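# Transfer the ball into arm2's gutter on its rest

## Task

Get the ball out of the gutter it currently sits in and into the gutter that belongs to arm2, pouring from one gutter into another if useful, and finish with arm2's gutter resting on its rest bar with the ball inside. The task fails if the box is moved, raised, rotated or tilted beyond a slight amount, if the ball drops noticeably below table-top height while no robot is carrying it, or if anything is knocked about or pushed out of the work area. A gutter only retains the ball while its open end sits higher than the other end; if its handle points straight up the ball escapes. The arm bases, in metres, with heading in degrees counter-clockwise from +x, are: arm1 x=-1.71 y=-0.52 z=+0.91 heading +13; arm2 x=+0.00 y=-0.08 z=+0.89 heading +100; arm3 x=+1.71 y=+0.34 z=+0.90 heading -169. At the end every gripper must release and withdraw, and the result has to stay in place with no robot supporting it.

## Robot and tools

Robots: three identical i2rt Big YAM arms named arm1, arm2 and arm3. Each has six revolute joints, a two-finger gripper and a wrist camera. With joints 1 and 6 at zero and the hand level and pointing forward, the wrist camera rides on top of the hand looking at the fingertips. Reach is roughly 1.0 m from the joint-1 axis. Joints move at different speeds, so the hand may sweep a wide curve between postures. Fixed room cameras: cam_end_1, cam_end_2, cam_gap_1, cam_gap_2, cam_side, cam_top.

Frame: one shared world frame, origin on the floor, +z up. Base positions and headings are listed in the task. The hand point is midway between the fingertips; its z axis runs along the fingers and its y axis is the opening direction. No tool takes Cartesian poses; everything is commanded in joint space.

Joint ranges in radians, with the tolerance counted as reached: joint1_rad -2.879 to 2.879 (±0.045), rotates the arm about its base, positive is counter-clockwise seen from above, zero points along the base heading. joint2_rad 0 to 3.141 (±0.14), shoulder; zero leaves the upper arm pointing back and about level, increasing raises it and then carries it forward. joint3_rad 0 to 3.019 (±0.09), elbow; zero folds the forearm onto the upper arm, increasing opens it. joint4_rad -1.692 to 1.57 (±0.055), hand pitch, positive tips the fingers up. joint5_rad -1.57 to 1.57 (±0.03), sideways hand swing, positive toward the arm's right. joint6_rad -2.094 to 2.094 (±0.035), hand roll, positive clockwise as seen from behind the hand. gripper_m 0 to 0.093 (±0.003), fingertip separation in metres; each pad squeezes with at most about 50 to 62 N.

Tool execute_actions: argument actions is a list holding either no element (just report state and pictures) or exactly one action object. That object has optional keys arm1, arm2, arm3; each maps to {"joints": {...}} whose keys are any of joint1_rad..joint6_rad and gripper_m. All values are absolute targets (not offsets): radians for joints, metres for gripper_m, each within the range above. Every arm named in the action starts at once, and each may finish at a different moment. A joint or arm you omit can still be driving toward an earlier target. An unrecognised key or a value outside its range makes the whole call rejected, nothing moves. Argument cameras: list of camera names (or "all"); omitted, null or ["all"] returns every camera, [] returns none; an unknown name rejects the call. Pictures are taken when the call ends, and the pictures line gives their order. Example: {"actions":[{"arm2":{"joints":{"joint1_rad":0.3,"gripper_m":0.05}}}],"cameras":["cam_top"]}.

Tool wait: seconds from 0 to 10; commands nothing, the world keeps running, and it returns state and pictures like an empty action.

Tool zoom_image: camera (one of the nine names) and region [x0, y0, x1, y1] in pixels of that camera's most recent full picture, origin top-left, at most 504 by 504. All pictures are 504x504; cam_top is very wide (about 96° vertical field), cam_gap_1 and cam_gap_2 narrow (about 40°), the rest near 56 to 62°.

Tool finished_scene: scene, the integer number of the current scene. It ends that scene for good after the last command has been held, and reports whether the job succeeded.

Reading results: joint_status tells how each commanded motion ended. off_target means the joint settled short of its target and may still be pushing. contact_stop or time_out means the joint gave up the target and holds where it stopped; but after time_out a joint may keep a target (its old one, or one limited to 0.375, 0.375, 0.113, 0.225, 0.075, 0.3 rad from its current position for joints 1 to 6) and keep pushing, moving on its own if the obstruction clears; on_its_own lists such joints. To relieve that push, command the joint to its reported position. In on_its_own, "held at" is the target being held, not the actual angle. "joint command not followed", often with a cause line, means a safety check blocked that arm's joint targets (gripper targets still run); those joints show not_followed, and the arm may retry them on later actions until given passable targets. Empty calls never print that line. A joint bearing a load sags. Tiny target changes may not move a joint.

Cautions: the arms do not halt on contact and can press very hard. Never let two robots squeeze each other; a hard collision may end everything, and the inter-arm check ignores fingers, gripper bodies and wrist cameras and can react late. Loads and sustained pushing heat motors, even while you are thinking, since the robot keeps its last command meanwhile. MOTOR HOT appears at 85 °C; at 100 °C an OVER-TEMPERATURE FAULT drops that arm until it cools, and its unfinished keys read limit_stop_at_motor_heat (resend targets afterward). Avoid drops, slips, slams and knocking objects; loose objects may occasionally get a brief external nudge. Shorter robot motion is better.

Each tool is called after ">>>" as name(argument=value, ...), one argument or row to a line, values as JSON.

## Session

>>> execute_actions(
  actions=[],
)

Scene clock: 0.00 s.
Motor temperatures (°C, as the motors report them): arm1=[21 22 20 21 20 23] | arm2=[20 21 24 21 20 22] | arm3=[21 23 22 24 23 21]
arm1.joint_positions: joint1_rad=-0.745 joint2_rad=+0.610 joint3_rad=+1.391 joint4_rad=-1.569 joint5_rad=-0.165 joint6_rad=-0.176 gripper_m=+0.094
arm1.joint_status: not commanded
arm1.hand: x=-1.5339 y=-0.5798 z=+1.4127 quat_wxyz=(-0.385, -0.120, -0.913, +0.063) (m; scene frame)
arm2.joint_positions: joint1_rad=-0.630 joint2_rad=+0.466 joint3_rad=+1.553 joint4_rad=-1.347 joint5_rad=+0.164 joint6_rad=-0.760 gripper_m=+0.094
arm2.joint_status: not commanded
arm2.hand: x=+0.0854 y=+0.0218 z=+1.5256 quat_wxyz=(-0.608, +0.608, -0.509, -0.047) (m; scene frame)
arm3.joint_positions: joint1_rad=+0.824 joint2_rad=+0.482 joint3_rad=+1.691 joint4_rad=-1.146 joint5_rad=-0.066 joint6_rad=+0.038 gripper_m=+0.095
arm3.joint_status: not commanded
arm3.hand: x=+1.6729 y=+0.2505 z=+1.6410 quat_wxyz=(-0.387, -0.592, -0.342, +0.619) (m; scene frame)
pictures: arm1_cam_wrist, arm2_cam_wrist, arm3_cam_wrist, cam_end_1, cam_end_2, cam_gap_1, cam_gap_2, cam_side, cam_top
Images, in order (width x height): arm1_cam_wrist 504x504, arm2_cam_wrist 504x504, arm3_cam_wrist 504x504, cam_end_1 504x504, cam_end_2 504x504, cam_gap_1 504x504, cam_gap_2 504x504, cam_side 504x504, cam_top 504x504.

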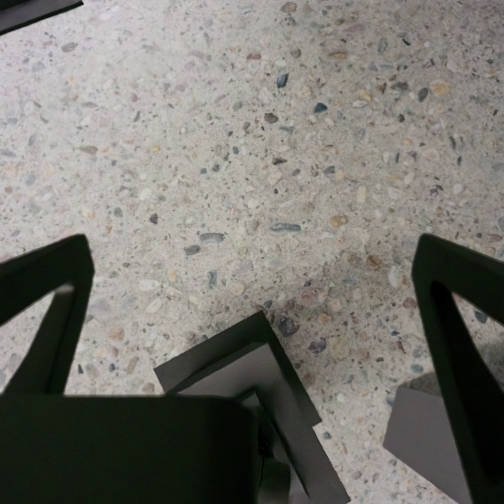

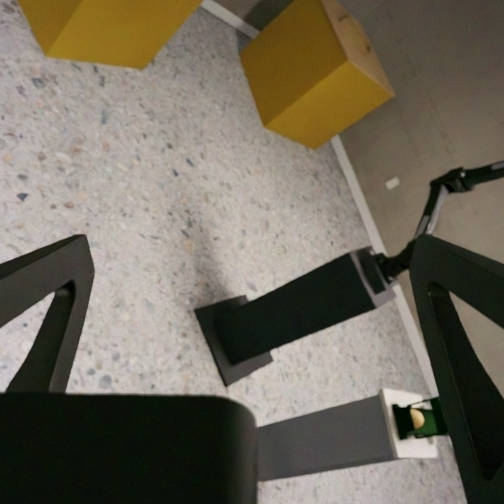

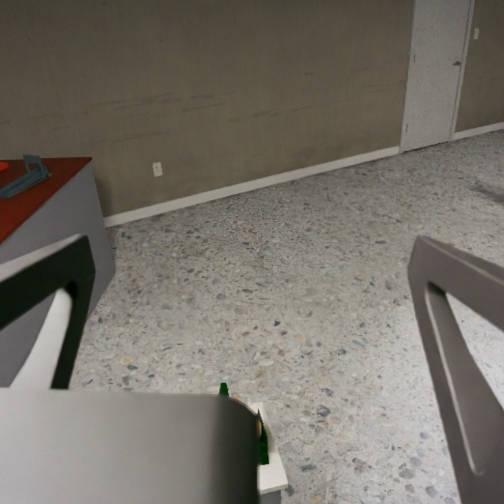

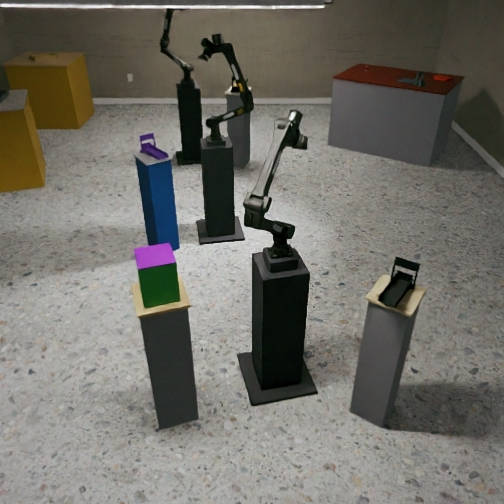

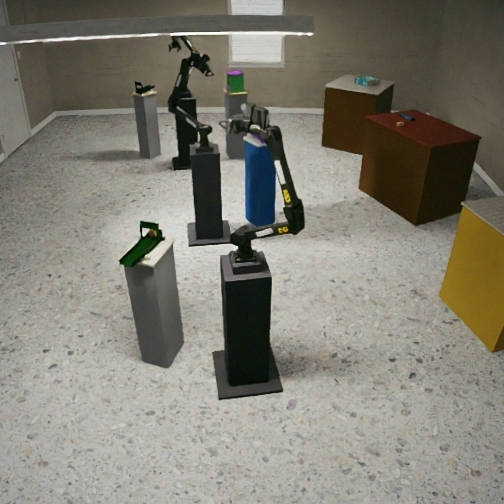

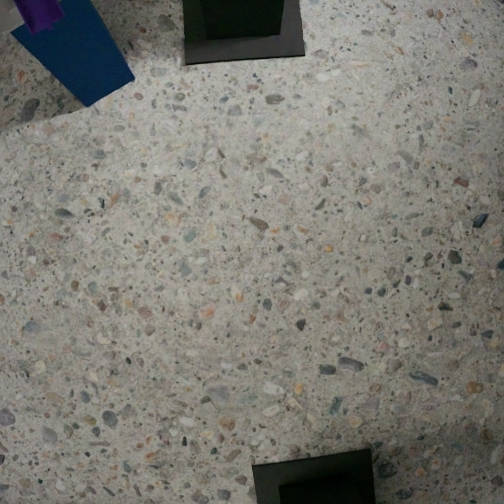

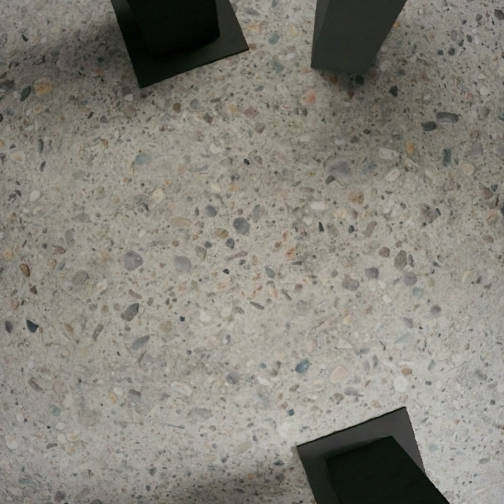

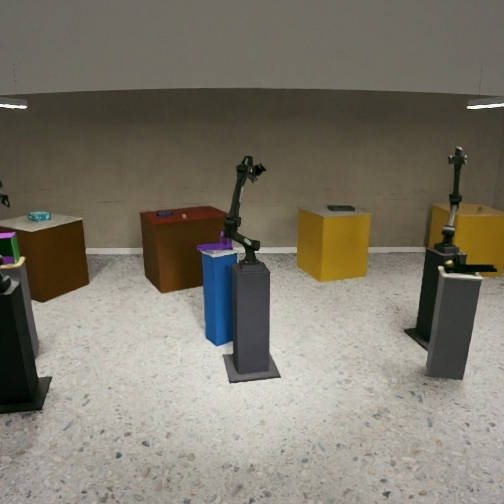

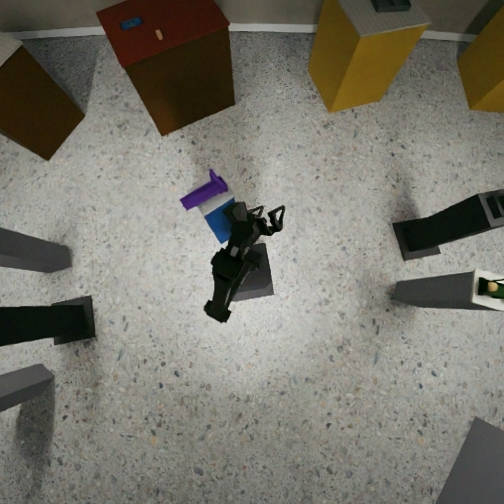

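>>> zoom_image(
  camera="cam_end_2",
  region=[100, 200, 200, 300],
)

>>> zoom_image(
  camera="cam_top",
  region=[160, 150, 260, 250],
)

>>> zoom_image(
  camera="cam_end_1",
  region=[350, 240, 450, 340],
)

>>> zoom_image(
  camera="cam_side",
  region=[404, 210, 504, 310],
)

Region (100, 200, 200, 300) of cam_end_2's 504x504 image, scaled by 5.040, with more detail than that image has.

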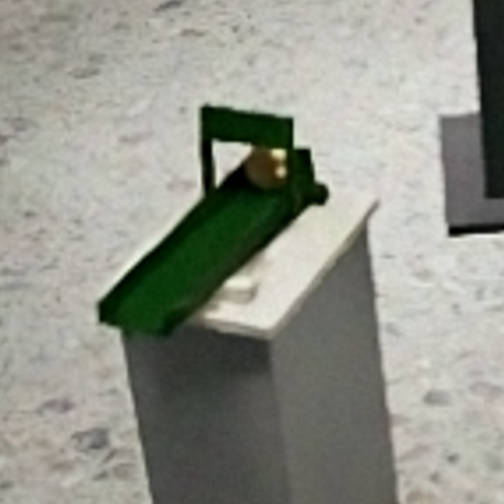

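Region (160, 150, 260, 250) of cam_top's 504x504 image, scaled by 5.040, with more detail than that image has.

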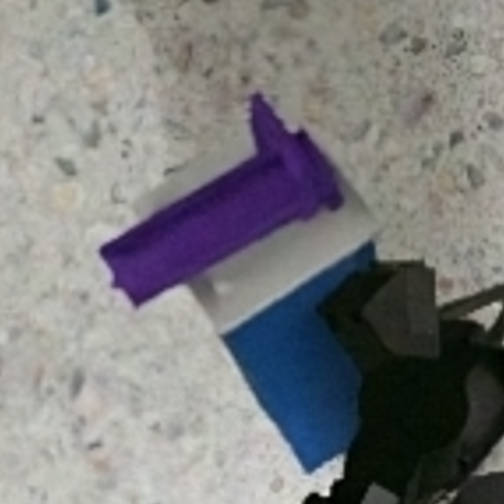

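Region (350, 240, 450, 340) of cam_end_1's 504x504 image, scaled by 5.040, with more detail than that image has.

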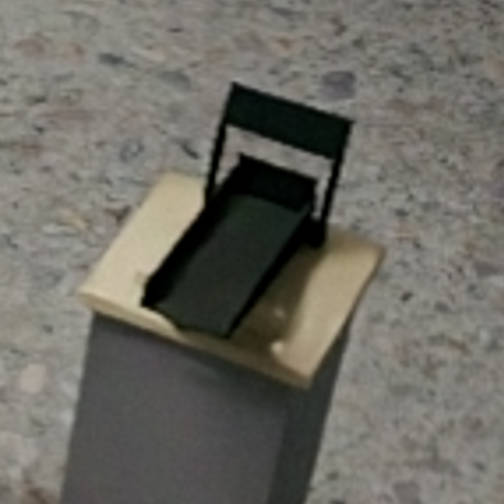

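Region (404, 210, 504, 310) of cam_side's 504x504 image, scaled by 5.040, with more detail than that image has.

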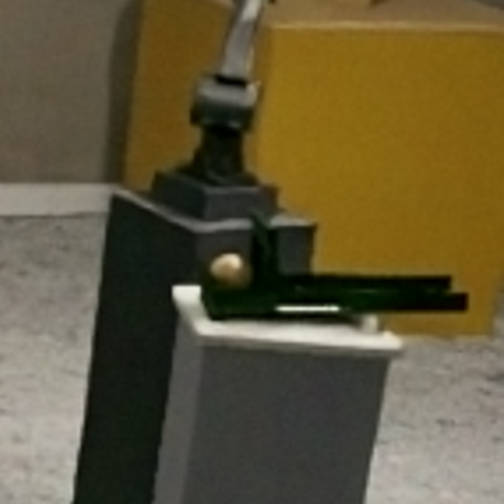

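>>> execute_actions(
  actions=[
    {"arm3":{"joints":{"joint1_rad":0.95,"joint2_rad":1.4,"joint3_rad":1.6,"joint4_rad":-1.5,"joint5_rad":0,"joint6_rad":0}},"arm2":{"joints":{"joint1_rad":0.25,"joint2_rad":1.3,"joint3_rad":1.4,"joint4_rad":-1.4,"joint5_rad":0,"joint6_rad":0}}},
  ],
  cameras=["arm2_cam_wrist","arm3_cam_wrist","cam_side","cam_top","cam_end_2"],
)

Scene clock: 3.23 s.
Motor temperatures (°C, as the motors report them): arm1=[21 22 20 21 20 23] | arm2=[20 21 24 21 20 22] | arm3=[21 23 22 24 23 21]
arm1.joint_positions: joint1_rad=-0.745 joint2_rad=+0.610 joint3_rad=+1.391 joint4_rad=-1.569 joint5_rad=-0.165 joint6_rad=-0.176 gripper_m=+0.094
arm1.joint_status: not commanded
arm1.hand: x=-1.5339 y=-0.5798 z=+1.4127 quat_wxyz=(-0.385, -0.120, -0.913, +0.063) (m; scene frame)
arm2.joint_positions: joint1_rad=+0.254 joint2_rad=+1.311 joint3_rad=+1.384 joint4_rad=-1.393 joint5_rad=+0.000 joint6_rad=-0.016 gripper_m=+0.094
arm2.joint_status: all done
arm2.hand: x=-0.1784 y=+0.3130 z=+1.1948 quat_wxyz=(-0.068, +0.839, -0.528, -0.108) (m; scene frame)
arm3.joint_positions: joint1_rad=+0.940 joint2_rad=+1.415 joint3_rad=+1.577 joint4_rad=-1.488 joint5_rad=-0.003 joint6_rad=+0.014 gripper_m=+0.095
arm3.joint_status: all done
arm3.hand: x=+1.5177 y=-0.0844 z=+1.2410 quat_wxyz=(-0.068, -0.841, -0.528, +0.102) (m; scene frame)
pictures: arm2_cam_wrist, arm3_cam_wrist, cam_end_2, cam_side, cam_top
Images, in order (width x height): arm2_cam_wrist 504x504, arm3_cam_wrist 504x504, cam_end_2 504x504, cam_side 504x504, cam_top 504x504.

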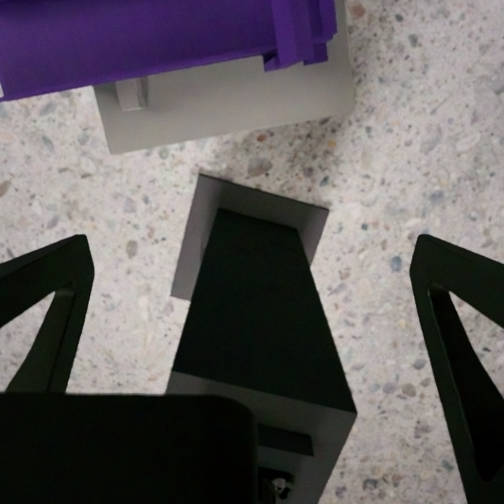

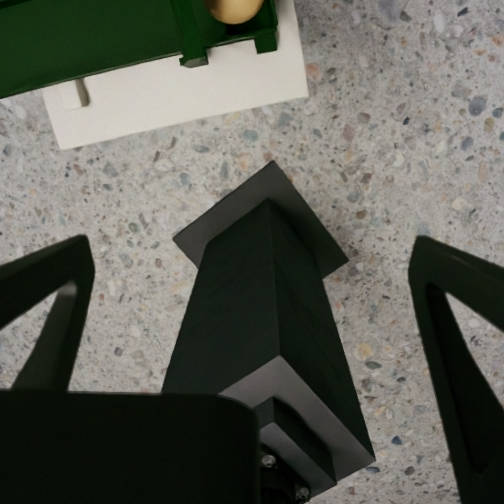

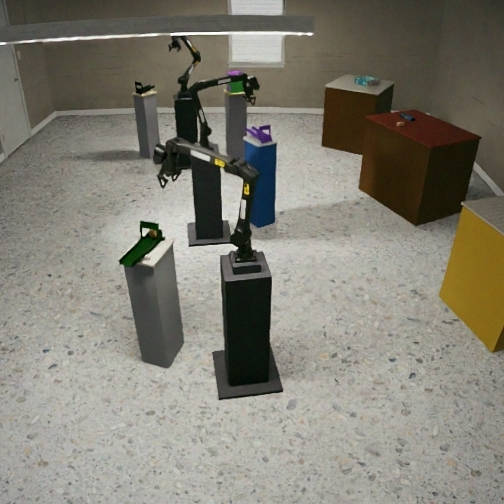

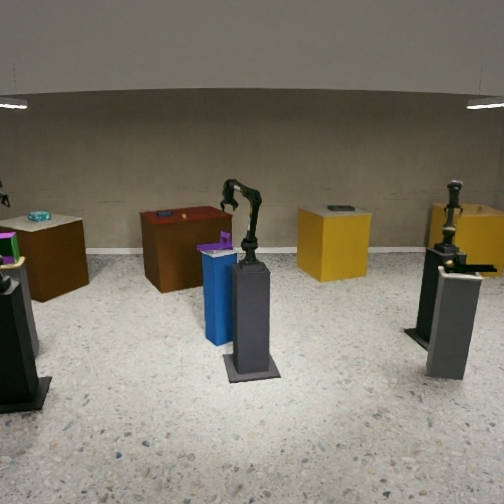

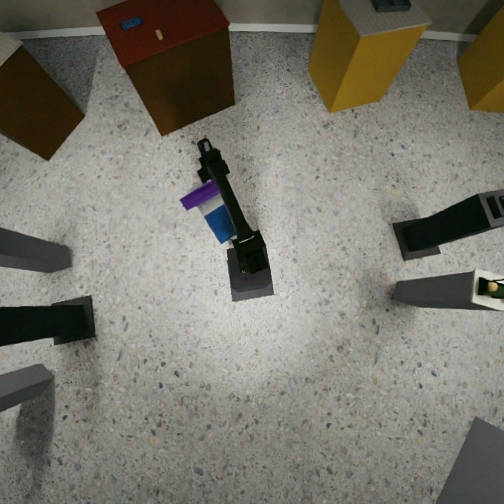

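>>> execute_actions(
  actions=[
    {"arm3":{"joints":{"joint1_rad":1.03,"joint2_rad":1.75,"joint3_rad":1.57,"joint4_rad":-1.38,"joint5_rad":-0.1,"joint6_rad":-0.1}},"arm2":{"joints":{"joint1_rad":0.17,"joint2_rad":1.7,"joint3_rad":1.52,"joint4_rad":-1.38,"joint5_rad":-0.1,"joint6_rad":-0.2}}},
  ],
  cameras=["arm2_cam_wrist","arm3_cam_wrist","cam_side","cam_end_1","cam_end_2"],
)

>>> zoom_image(
  camera="cam_end_2",
  region=[100, 70, 300, 270],
)

>>> zoom_image(
  camera="cam_side",
  region=[180, 180, 280, 280],
)

>>> zoom_image(
  camera="cam_side",
  region=[404, 190, 504, 290],
)

Scene clock: 5.70 s.
Motor temperatures (°C, as the motors report them): arm1=[21 22 21 21 20 23] | arm2=[20 21 25 21 20 23] | arm3=[21 23 23 24 23 21]
arm1.joint_positions: joint1_rad=-0.745 joint2_rad=+0.610 joint3_rad=+1.391 joint4_rad=-1.569 joint5_rad=-0.165 joint6_rad=-0.176 gripper_m=+0.094
arm1.joint_status: not commanded
arm1.hand: x=-1.5339 y=-0.5798 z=+1.4127 quat_wxyz=(-0.385, -0.120, -0.913, +0.063) (m; scene frame)
arm2.joint_positions: joint1_rad=+0.167 joint2_rad=+1.714 joint3_rad=+1.495 joint4_rad=-1.385 joint5_rad=-0.098 joint6_rad=-0.184 gripper_m=+0.094
arm2.joint_status: all done
arm2.hand: x=-0.1857 y=+0.3926 z=+1.0587 quat_wxyz=(+0.049, +0.866, -0.498, -0.022) (m; scene frame)
arm3.joint_positions: joint1_rad=+1.032 joint2_rad=+1.762 joint3_rad=+1.544 joint4_rad=-1.390 joint5_rad=-0.099 joint6_rad=-0.086 gripper_m=+0.095
arm3.joint_status: all done
arm3.hand: x=+1.5534 y=-0.1610 z=+1.0651 quat_wxyz=(-0.033, -0.792, -0.609, -0.041) (m; scene frame)
pictures: arm2_cam_wrist, arm3_cam_wrist, cam_end_1, cam_end_2, cam_side
Images, in order (width x height): arm2_cam_wrist 504x504, arm3_cam_wrist 504x504, cam_end_1 504x504, cam_end_2 504x504, cam_side 504x504.

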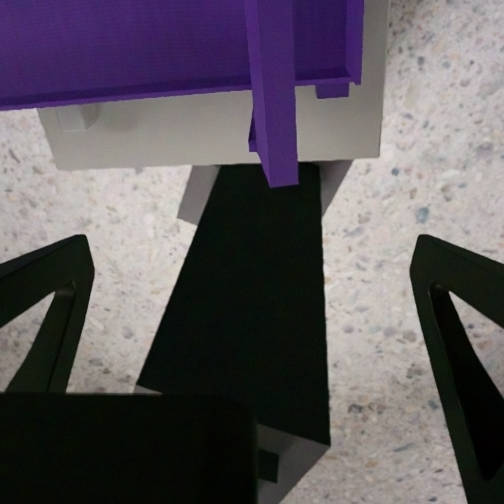

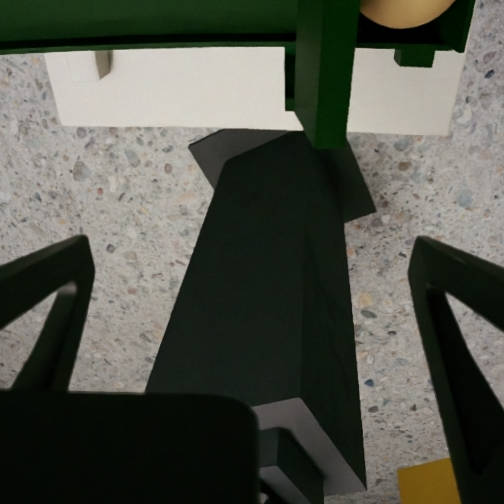

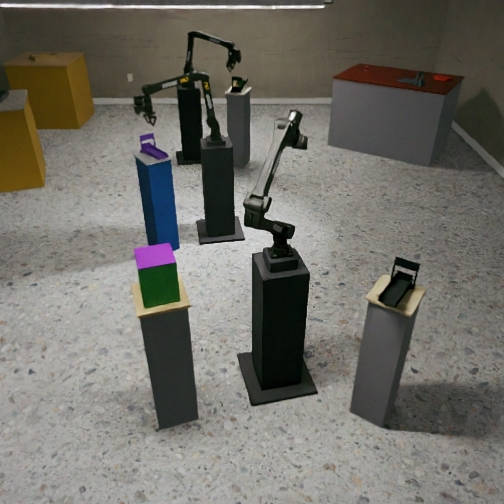

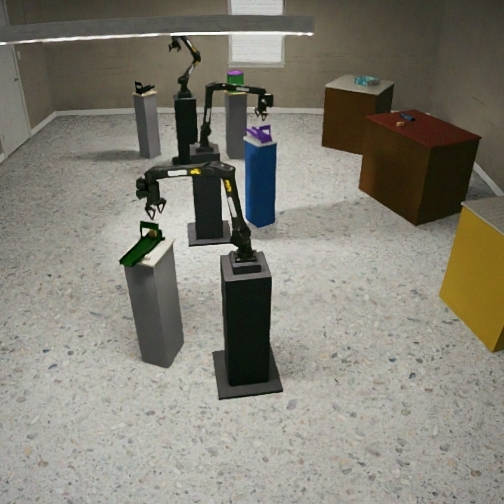

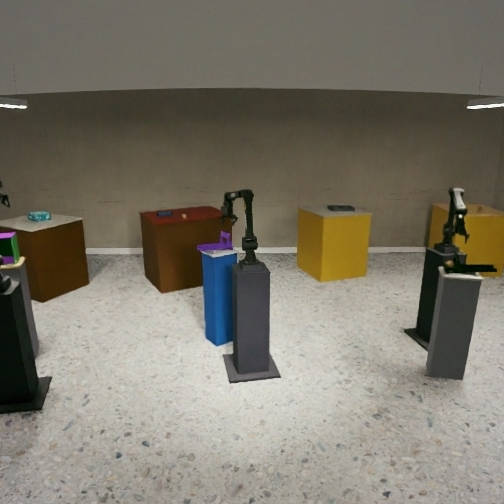

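Region (100, 70, 300, 270) of cam_end_2's 504x504 image, scaled by 2.520, with more detail than that image has.

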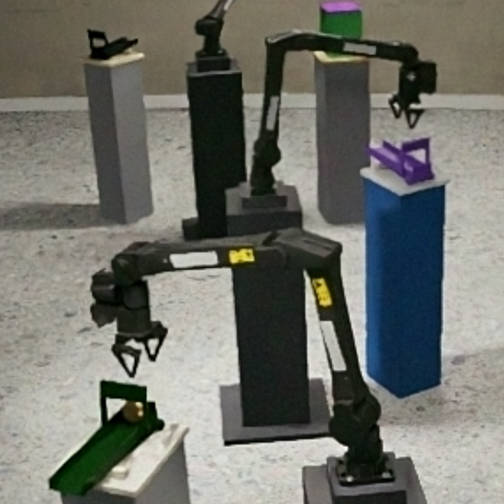

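Region (180, 180, 280, 280) of cam_side's 504x504 image, scaled by 5.040, with more detail than that image has.

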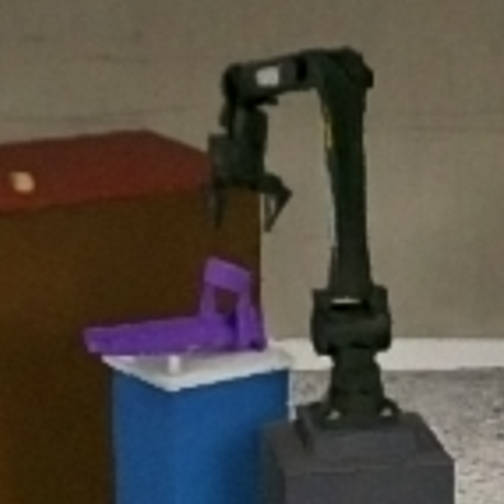

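Region (404, 190, 504, 290) of cam_side's 504x504 image, scaled by 5.040, with more detail than that image has.

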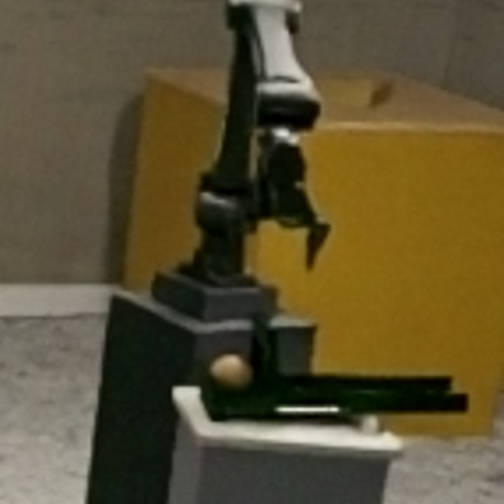

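>>> execute_actions(
  actions=[
    {"arm3":{"joints":{"joint1_rad":0.96,"joint2_rad":1.87,"joint3_rad":1.59,"joint4_rad":-1.245,"joint6_rad":-0.17}},"arm2":{"joints":{"joint1_rad":0.135,"joint2_rad":1.79,"joint3_rad":1.51,"joint4_rad":-1.245,"joint6_rad":-0.27}}},
  ],
  cameras=["arm2_cam_wrist","arm3_cam_wrist","cam_end_2"],
)

>>> zoom_image(
  camera="cam_end_2",
  region=[100, 70, 300, 270],
)

Scene clock: 7.30 s.
Motor temperatures (°C, as the motors report them): arm1=[21 22 21 21 20 23] | arm2=[20 21 25 21 20 23] | arm3=[21 23 23 24 23 21]
arm1.joint_positions: joint1_rad=-0.745 joint2_rad=+0.610 joint3_rad=+1.391 joint4_rad=-1.569 joint5_rad=-0.165 joint6_rad=-0.176 gripper_m=+0.094
arm1.joint_status: not commanded
arm1.hand: x=-1.5339 y=-0.5798 z=+1.4127 quat_wxyz=(-0.385, -0.120, -0.913, +0.063) (m; scene frame)
arm2.joint_positions: joint1_rad=+0.137 joint2_rad=+1.795 joint3_rad=+1.495 joint4_rad=-1.255 joint5_rad=-0.099 joint6_rad=-0.254 gripper_m=+0.094
arm2.joint_status: all done
arm2.hand: x=-0.1822 y=+0.4297 z=+1.0178 quat_wxyz=(+0.032, +0.876, -0.479, -0.043) (m; scene frame)
arm3.joint_positions: joint1_rad=+0.958 joint2_rad=+1.887 joint3_rad=+1.554 joint4_rad=-1.258 joint5_rad=-0.099 joint6_rad=-0.156 gripper_m=+0.095
arm3.joint_status: all done
arm3.hand: x=+1.5021 y=-0.1805 z=+1.0027 quat_wxyz=(-0.040, -0.793, -0.607, -0.032) (m; scene frame)
pictures: arm2_cam_wrist, arm3_cam_wrist, cam_end_2
Images, in order (width x height): arm2_cam_wrist 504x504, arm3_cam_wrist 504x504, cam_end_2 504x504.

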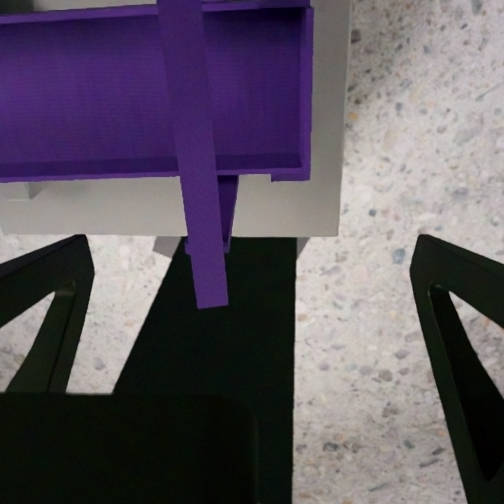

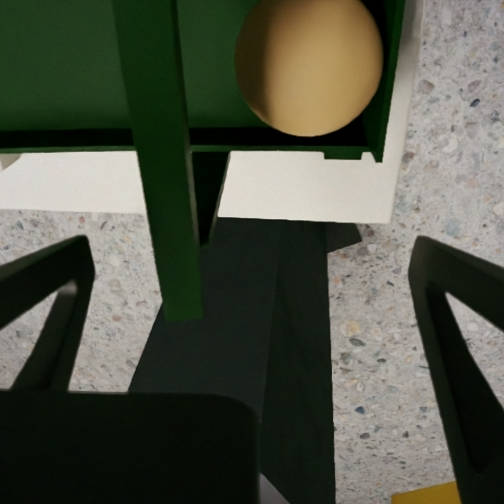

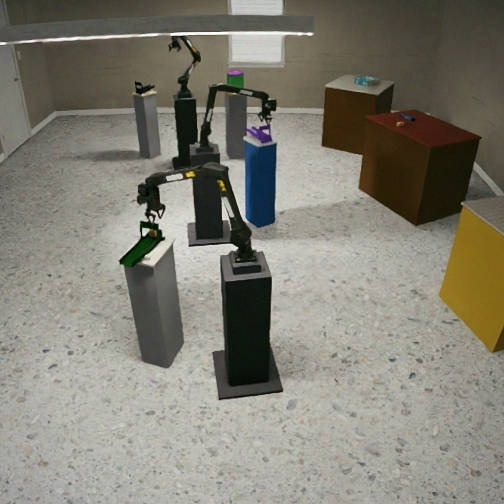

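Region (100, 70, 300, 270) of cam_end_2's 504x504 image, scaled by 2.520, with more detail than that image has.

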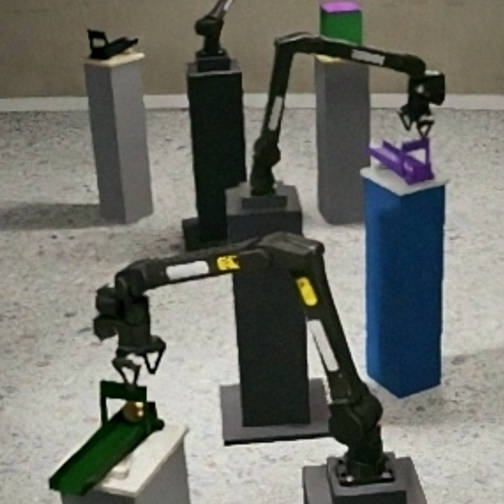

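>>> execute_actions(
  actions=[
    {"arm3":{"joints":{"joint1_rad":0.997,"joint2_rad":1.95,"joint3_rad":1.61,"joint4_rad":-1.17,"joint5_rad":-0.13,"joint6_rad":-0.15}},"arm2":{"joints":{"joint1_rad":0.162,"joint2_rad":1.86,"joint3_rad":1.49,"joint4_rad":-1.17,"joint5_rad":-0.13}}},
  ],
  cameras=["arm2_cam_wrist","arm3_cam_wrist","cam_end_2"],
)

>>> zoom_image(
  camera="cam_end_2",
  region=[100, 70, 300, 270],
)

Scene clock: 8.70 s.
Motor temperatures (°C, as the motors report them): arm1=[21 22 21 21 20 23] | arm2=[20 22 25 21 20 23] | arm3=[21 23 23 24 23 21]
arm1.joint_positions: joint1_rad=-0.745 joint2_rad=+0.610 joint3_rad=+1.391 joint4_rad=-1.569 joint5_rad=-0.165 joint6_rad=-0.176 gripper_m=+0.094
arm1.joint_status: not commanded
arm1.hand: x=-1.5339 y=-0.5798 z=+1.4127 quat_wxyz=(-0.385, -0.120, -0.913, +0.063) (m; scene frame)
arm2.joint_positions: joint1_rad=+0.158 joint2_rad=+1.860 joint3_rad=+1.486 joint4_rad=-1.179 joint5_rad=-0.128 joint6_rad=-0.254 gripper_m=+0.094
arm2.joint_status: all done
arm2.hand: x=-0.2023 y=+0.4370 z=+0.9811 quat_wxyz=(+0.042, +0.880, -0.469, -0.053) (m; scene frame)
arm3.joint_positions: joint1_rad=+0.990 joint2_rad=+1.954 joint3_rad=+1.572 joint4_rad=-1.184 joint5_rad=-0.128 joint6_rad=-0.157 gripper_m=+0.095
arm3.joint_status: all done
arm3.hand: x=+1.5153 y=-0.2089 z=+0.9724 quat_wxyz=(-0.057, -0.782, -0.620, -0.029) (m; scene frame)
pictures: arm2_cam_wrist, arm3_cam_wrist, cam_end_2
Images, in order (width x height): arm2_cam_wrist 504x504, arm3_cam_wrist 504x504, cam_end_2 504x504.

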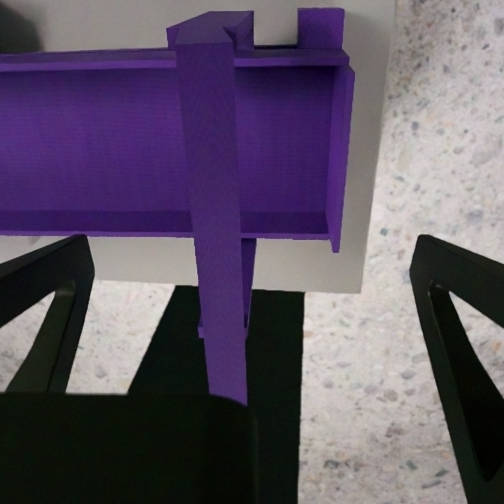

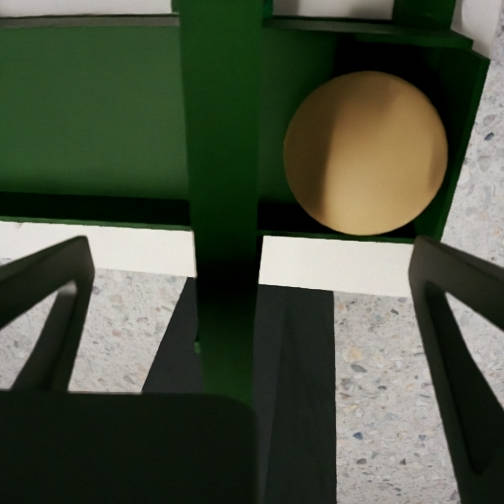

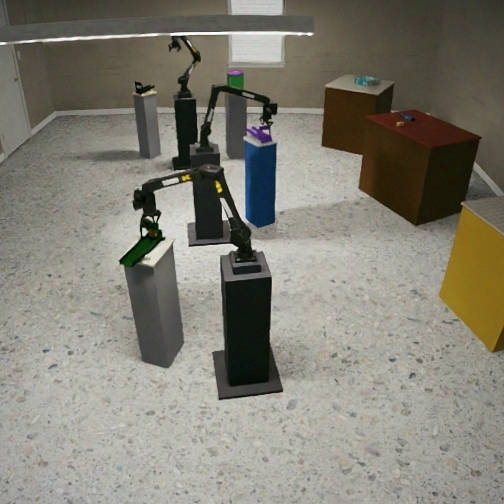

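Region (100, 70, 300, 270) of cam_end_2's 504x504 image, scaled by 2.520, with more detail than that image has.

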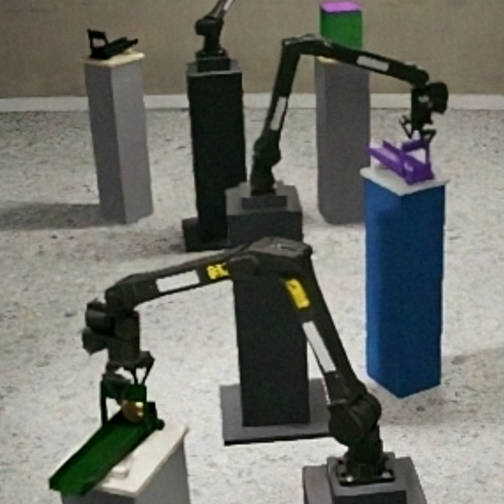

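>>> execute_actions(
  actions=[
    {"arm3":{"joints":{"joint1_rad":1.012,"joint5_rad":-0.105}},"arm2":{"joints":{"joint1_rad":0.185,"joint2_rad":1.90,"joint3_rad":1.46,"joint4_rad":-1.12,"joint5_rad":-0.105}}},
  ],
  cameras=["arm2_cam_wrist","arm3_cam_wrist","cam_side"],
)

>>> zoom_image(
  camera="cam_side",
  region=[180, 180, 280, 280],
)

>>> zoom_image(
  camera="cam_side",
  region=[404, 190, 504, 290],
)

Scene clock: 9.93 s.
Motor temperatures (°C, as the motors report them): arm1=[21 22 21 21 20 23] | arm2=[20 22 25 21 20 23] | arm3=[21 23 23 24 23 21]
arm1.joint_positions: joint1_rad=-0.745 joint2_rad=+0.610 joint3_rad=+1.391 joint4_rad=-1.569 joint5_rad=-0.165 joint6_rad=-0.176 gripper_m=+0.094
arm1.joint_status: not commanded
arm1.hand: x=-1.5339 y=-0.5798 z=+1.4127 quat_wxyz=(-0.385, -0.120, -0.913, +0.063) (m; scene frame)
arm2.joint_positions: joint1_rad=+0.181 joint2_rad=+1.894 joint3_rad=+1.458 joint4_rad=-1.130 joint5_rad=-0.107 joint6_rad=-0.254 gripper_m=+0.094
arm2.joint_status: all done
arm2.hand: x=-0.2106 y=+0.4329 z=+0.9529 quat_wxyz=(+0.039, +0.886, -0.460, -0.041) (m; scene frame)
arm3.joint_positions: joint1_rad=+0.999 joint2_rad=+1.954 joint3_rad=+1.572 joint4_rad=-1.184 joint5_rad=-0.108 joint6_rad=-0.157 gripper_m=+0.095
arm3.joint_status: all done
arm3.hand: x=+1.5169 y=-0.2094 z=+0.9720 quat_wxyz=(-0.049, -0.780, -0.624, -0.024) (m; scene frame)
pictures: arm2_cam_wrist, arm3_cam_wrist, cam_side
Images, in order (width x height): arm2_cam_wrist 504x504, arm3_cam_wrist 504x504, cam_side 504x504.

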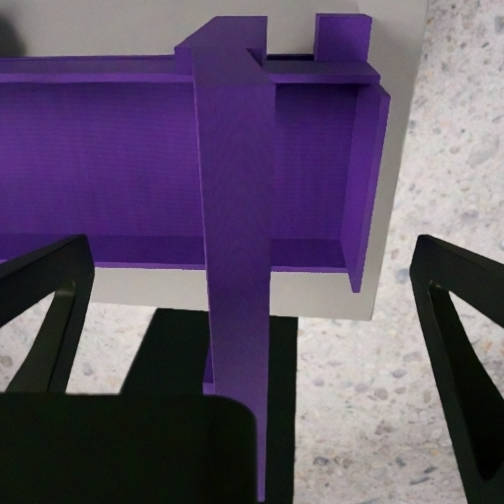

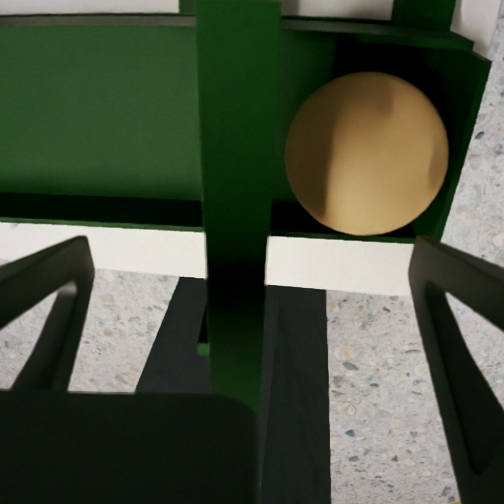

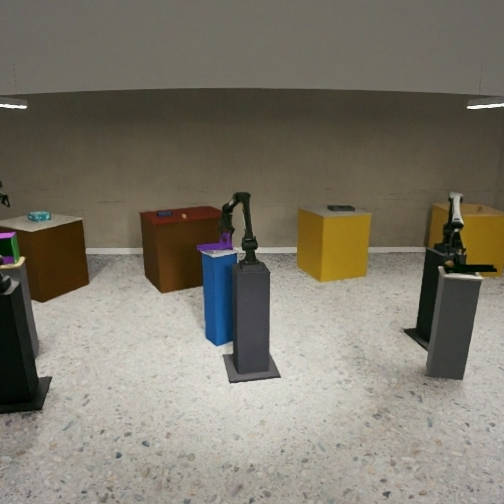

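Region (180, 180, 280, 280) of cam_side's 504x504 image, scaled by 5.040, with more detail than that image has.

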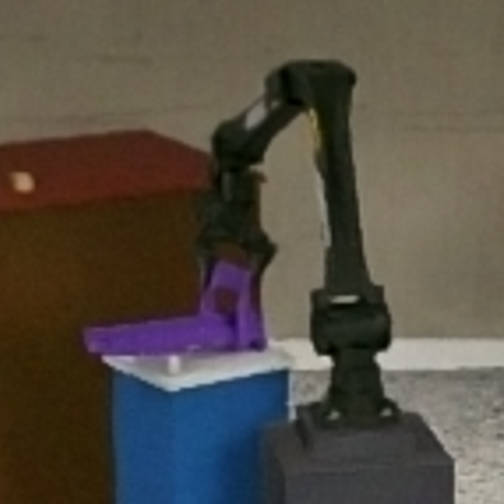

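Region (404, 190, 504, 290) of cam_side's 504x504 image, scaled by 5.040, with more detail than that image has.

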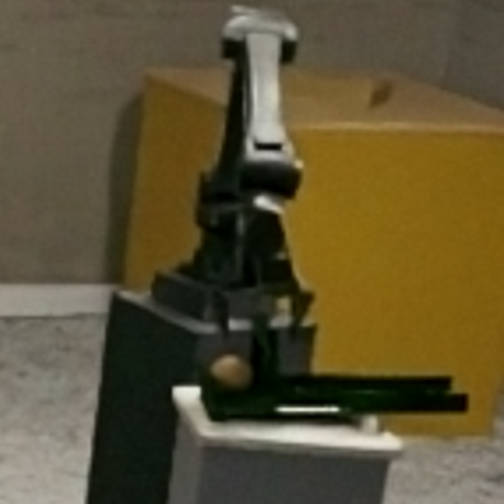

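>>> execute_actions(
  actions=[
    {"arm3":{"joints":{"gripper_m":0}},"arm2":{"joints":{"gripper_m":0}}},
  ],
  cameras=[],
)

>>> execute_actions(
  actions=[
    {"arm3":{"joints":{"joint3_rad":1.85,"joint4_rad":-1.3,"joint5_rad":-0.3}},"arm2":{"joints":{"joint3_rad":1.72,"joint4_rad":-1.25,"joint5_rad":-0.3}}},
  ],
  cameras=["arm2_cam_wrist","arm3_cam_wrist","cam_side"],
)

Scene clock: 11.17 s.
Motor temperatures (°C, as the motors report them): arm1=[21 22 21 21 20 23] | arm2=[20 22 26 21 20 23] | arm3=[21 23 24 24 23 21]
arm1.joint_positions: joint1_rad=-0.745 joint2_rad=+0.610 joint3_rad=+1.391 joint4_rad=-1.569 joint5_rad=-0.165 joint6_rad=-0.176 gripper_m=+0.094
arm1.joint_status: not commanded
arm1.hand: x=-1.5339 y=-0.5798 z=+1.4127 quat_wxyz=(-0.385, -0.120, -0.913, +0.063) (m; scene frame)
arm2.joint_positions: joint1_rad=+0.181 joint2_rad=+1.882 joint3_rad=+1.458 joint4_rad=-1.132 joint5_rad=-0.127 joint6_rad=-0.257 gripper_m=+0.011
arm2.joint_status: gripper_m off_target (ended at +0.011, target +0.000)
arm2.hand: x=-0.2140 y=+0.4321 z=+0.9600 quat_wxyz=(+0.043, +0.886, -0.458, -0.052) (m; scene frame)
arm3.joint_positions: joint1_rad=+1.002 joint2_rad=+1.945 joint3_rad=+1.579 joint4_rad=-1.184 joint5_rad=-0.120 joint6_rad=-0.154 gripper_m=+0.012
arm3.joint_status: gripper_m off_target (ended at +0.012, target +0.000)
arm3.hand: x=+1.5194 y=-0.2140 z=+0.9801 quat_wxyz=(-0.058, -0.779, -0.624, -0.020) (m; scene frame)
pictures: none
No camera images: the call's "cameras" was empty. Leave "cameras" out to get every camera's image.

Scene clock: 12.37 s.
Motor temperatures (°C, as the motors report them): arm1=[21 22 22 21 20 23] | arm2=[20 22 26 21 20 23] | arm3=[21 24 24 24 23 21]
arm1.joint_positions: joint1_rad=-0.745 joint2_rad=+0.610 joint3_rad=+1.391 joint4_rad=-1.569 joint5_rad=-0.165 joint6_rad=-0.176 gripper_m=+0.094
arm1.joint_status: not commanded
arm1.hand: x=-1.5339 y=-0.5798 z=+1.4127 quat_wxyz=(-0.385, -0.120, -0.913, +0.063) (m; scene frame)
arm2.joint_positions: joint1_rad=+0.181 joint2_rad=+1.913 joint3_rad=+1.676 joint4_rad=-1.243 joint5_rad=-0.294 joint6_rad=-0.257 gripper_m=+0.011
arm2.joint_status: all done
arm2.hand: x=-0.2578 y=+0.4701 z=+1.0286 quat_wxyz=(+0.080, +0.880, -0.448, -0.134) (m; scene frame)
arm3.joint_positions: joint1_rad=+1.002 joint2_rad=+1.967 joint3_rad=+1.807 joint4_rad=-1.289 joint5_rad=-0.293 joint6_rad=-0.154 gripper_m=+0.012
arm3.joint_status: all done
arm3.hand: x=+1.5277 y=-0.2724 z=+1.0596 quat_wxyz=(-0.157, -0.765, -0.624, -0.019) (m; scene frame)
pictures: arm2_cam_wrist, arm3_cam_wrist, cam_side
Images, in order (width x height): arm2_cam_wrist 504x504, arm3_cam_wrist 504x504, cam_side 504x504.

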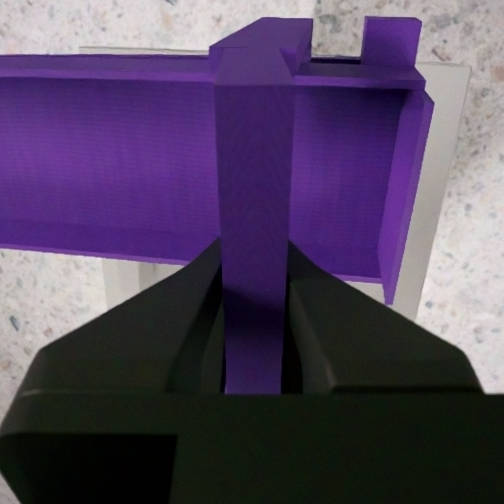

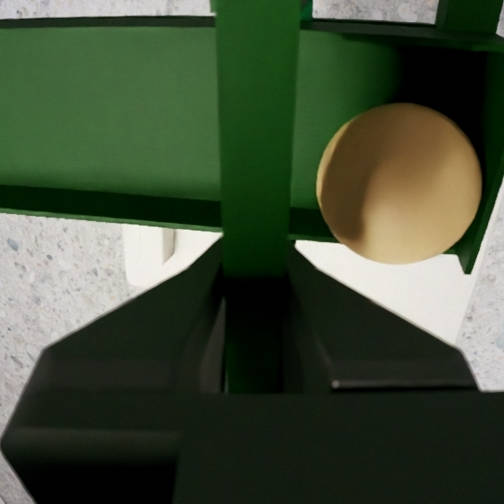

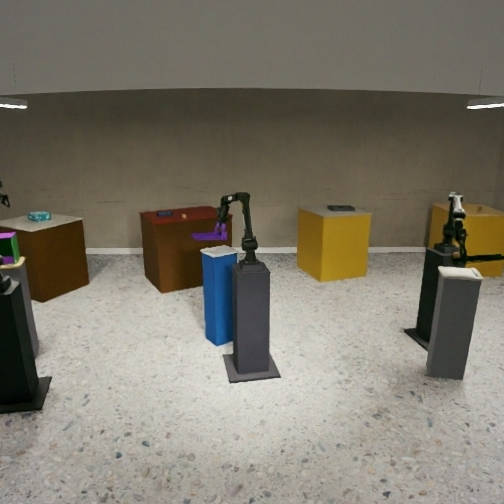

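>>> execute_actions(
  actions=[
    {"arm3":{"joints":{"joint2_rad":1.8,"joint5_rad":-0.45,"joint6_rad":0.3}},"arm2":{"joints":{"joint2_rad":1.75,"joint5_rad":-0.45,"joint6_rad":0.3}}},
  ],
  cameras=["arm3_cam_wrist","cam_side","cam_end_2"],
)

>>> zoom_image(
  camera="cam_side",
  region=[180, 170, 280, 270],
)

>>> zoom_image(
  camera="cam_side",
  region=[404, 190, 504, 290],
)

Scene clock: 14.50 s.
Motor temperatures (°C, as the motors report them): arm1=[21 22 22 21 20 23] | arm2=[20 22 27 21 20 23] | arm3=[21 24 24 24 23 21]
arm1.joint_positions: joint1_rad=-0.745 joint2_rad=+0.610 joint3_rad=+1.391 joint4_rad=-1.569 joint5_rad=-0.165 joint6_rad=-0.176 gripper_m=+0.094
arm1.joint_status: not commanded
arm1.hand: x=-1.5339 y=-0.5798 z=+1.4127 quat_wxyz=(-0.385, -0.120, -0.913, +0.063) (m; scene frame)
arm2.joint_positions: joint1_rad=+0.181 joint2_rad=+1.751 joint3_rad=+1.676 joint4_rad=-1.246 joint5_rad=-0.444 joint6_rad=+0.282 gripper_m=+0.011
arm2.joint_status: all done
arm2.hand: x=-0.2756 y=+0.4507 z=+1.1315 quat_wxyz=(+0.143, +0.728, -0.637, -0.209) (m; scene frame)
arm3.joint_positions: joint1_rad=+1.002 joint2_rad=+1.810 joint3_rad=+1.807 joint4_rad=-1.291 joint5_rad=-0.443 joint6_rad=+0.287 gripper_m=+0.012
arm3.joint_status: all done
arm3.hand: x=+1.5554 y=-0.2674 z=+1.1643 quat_wxyz=(-0.253, -0.854, -0.452, -0.047) (m; scene frame)
pictures: arm3_cam_wrist, cam_end_2, cam_side
Images, in order (width x height): arm3_cam_wrist 504x504, cam_end_2 504x504, cam_side 504x504.

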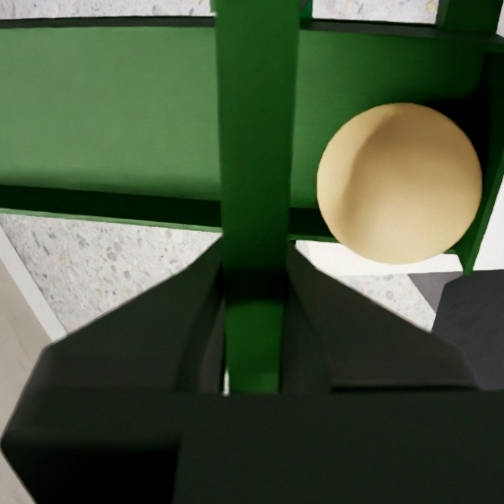

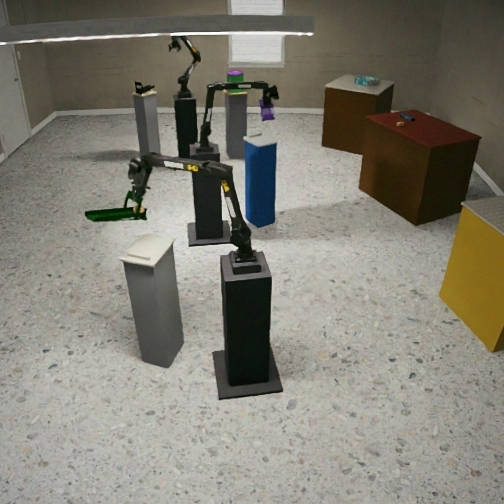

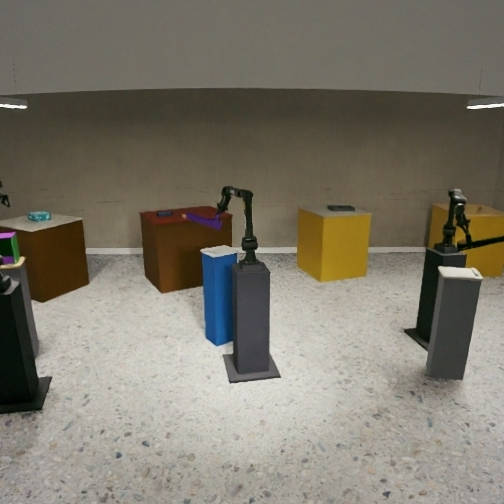

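Region (180, 170, 280, 270) of cam_side's 504x504 image, scaled by 5.040, with more detail than that image has.

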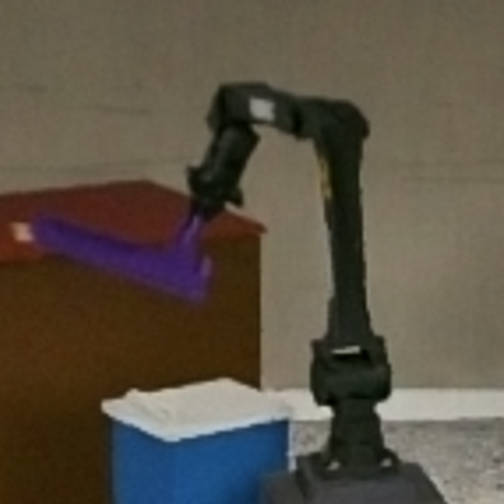

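Region (404, 190, 504, 290) of cam_side's 504x504 image, scaled by 5.040, with more detail than that image has.

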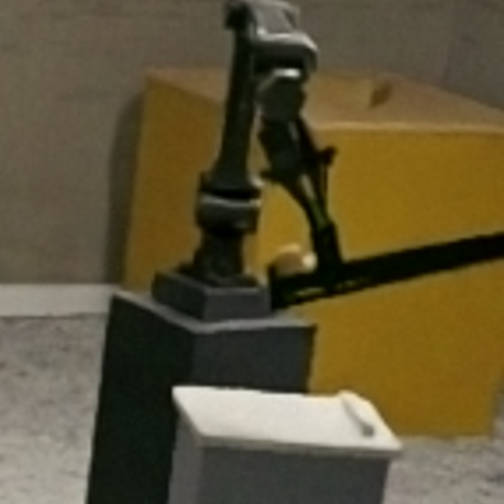

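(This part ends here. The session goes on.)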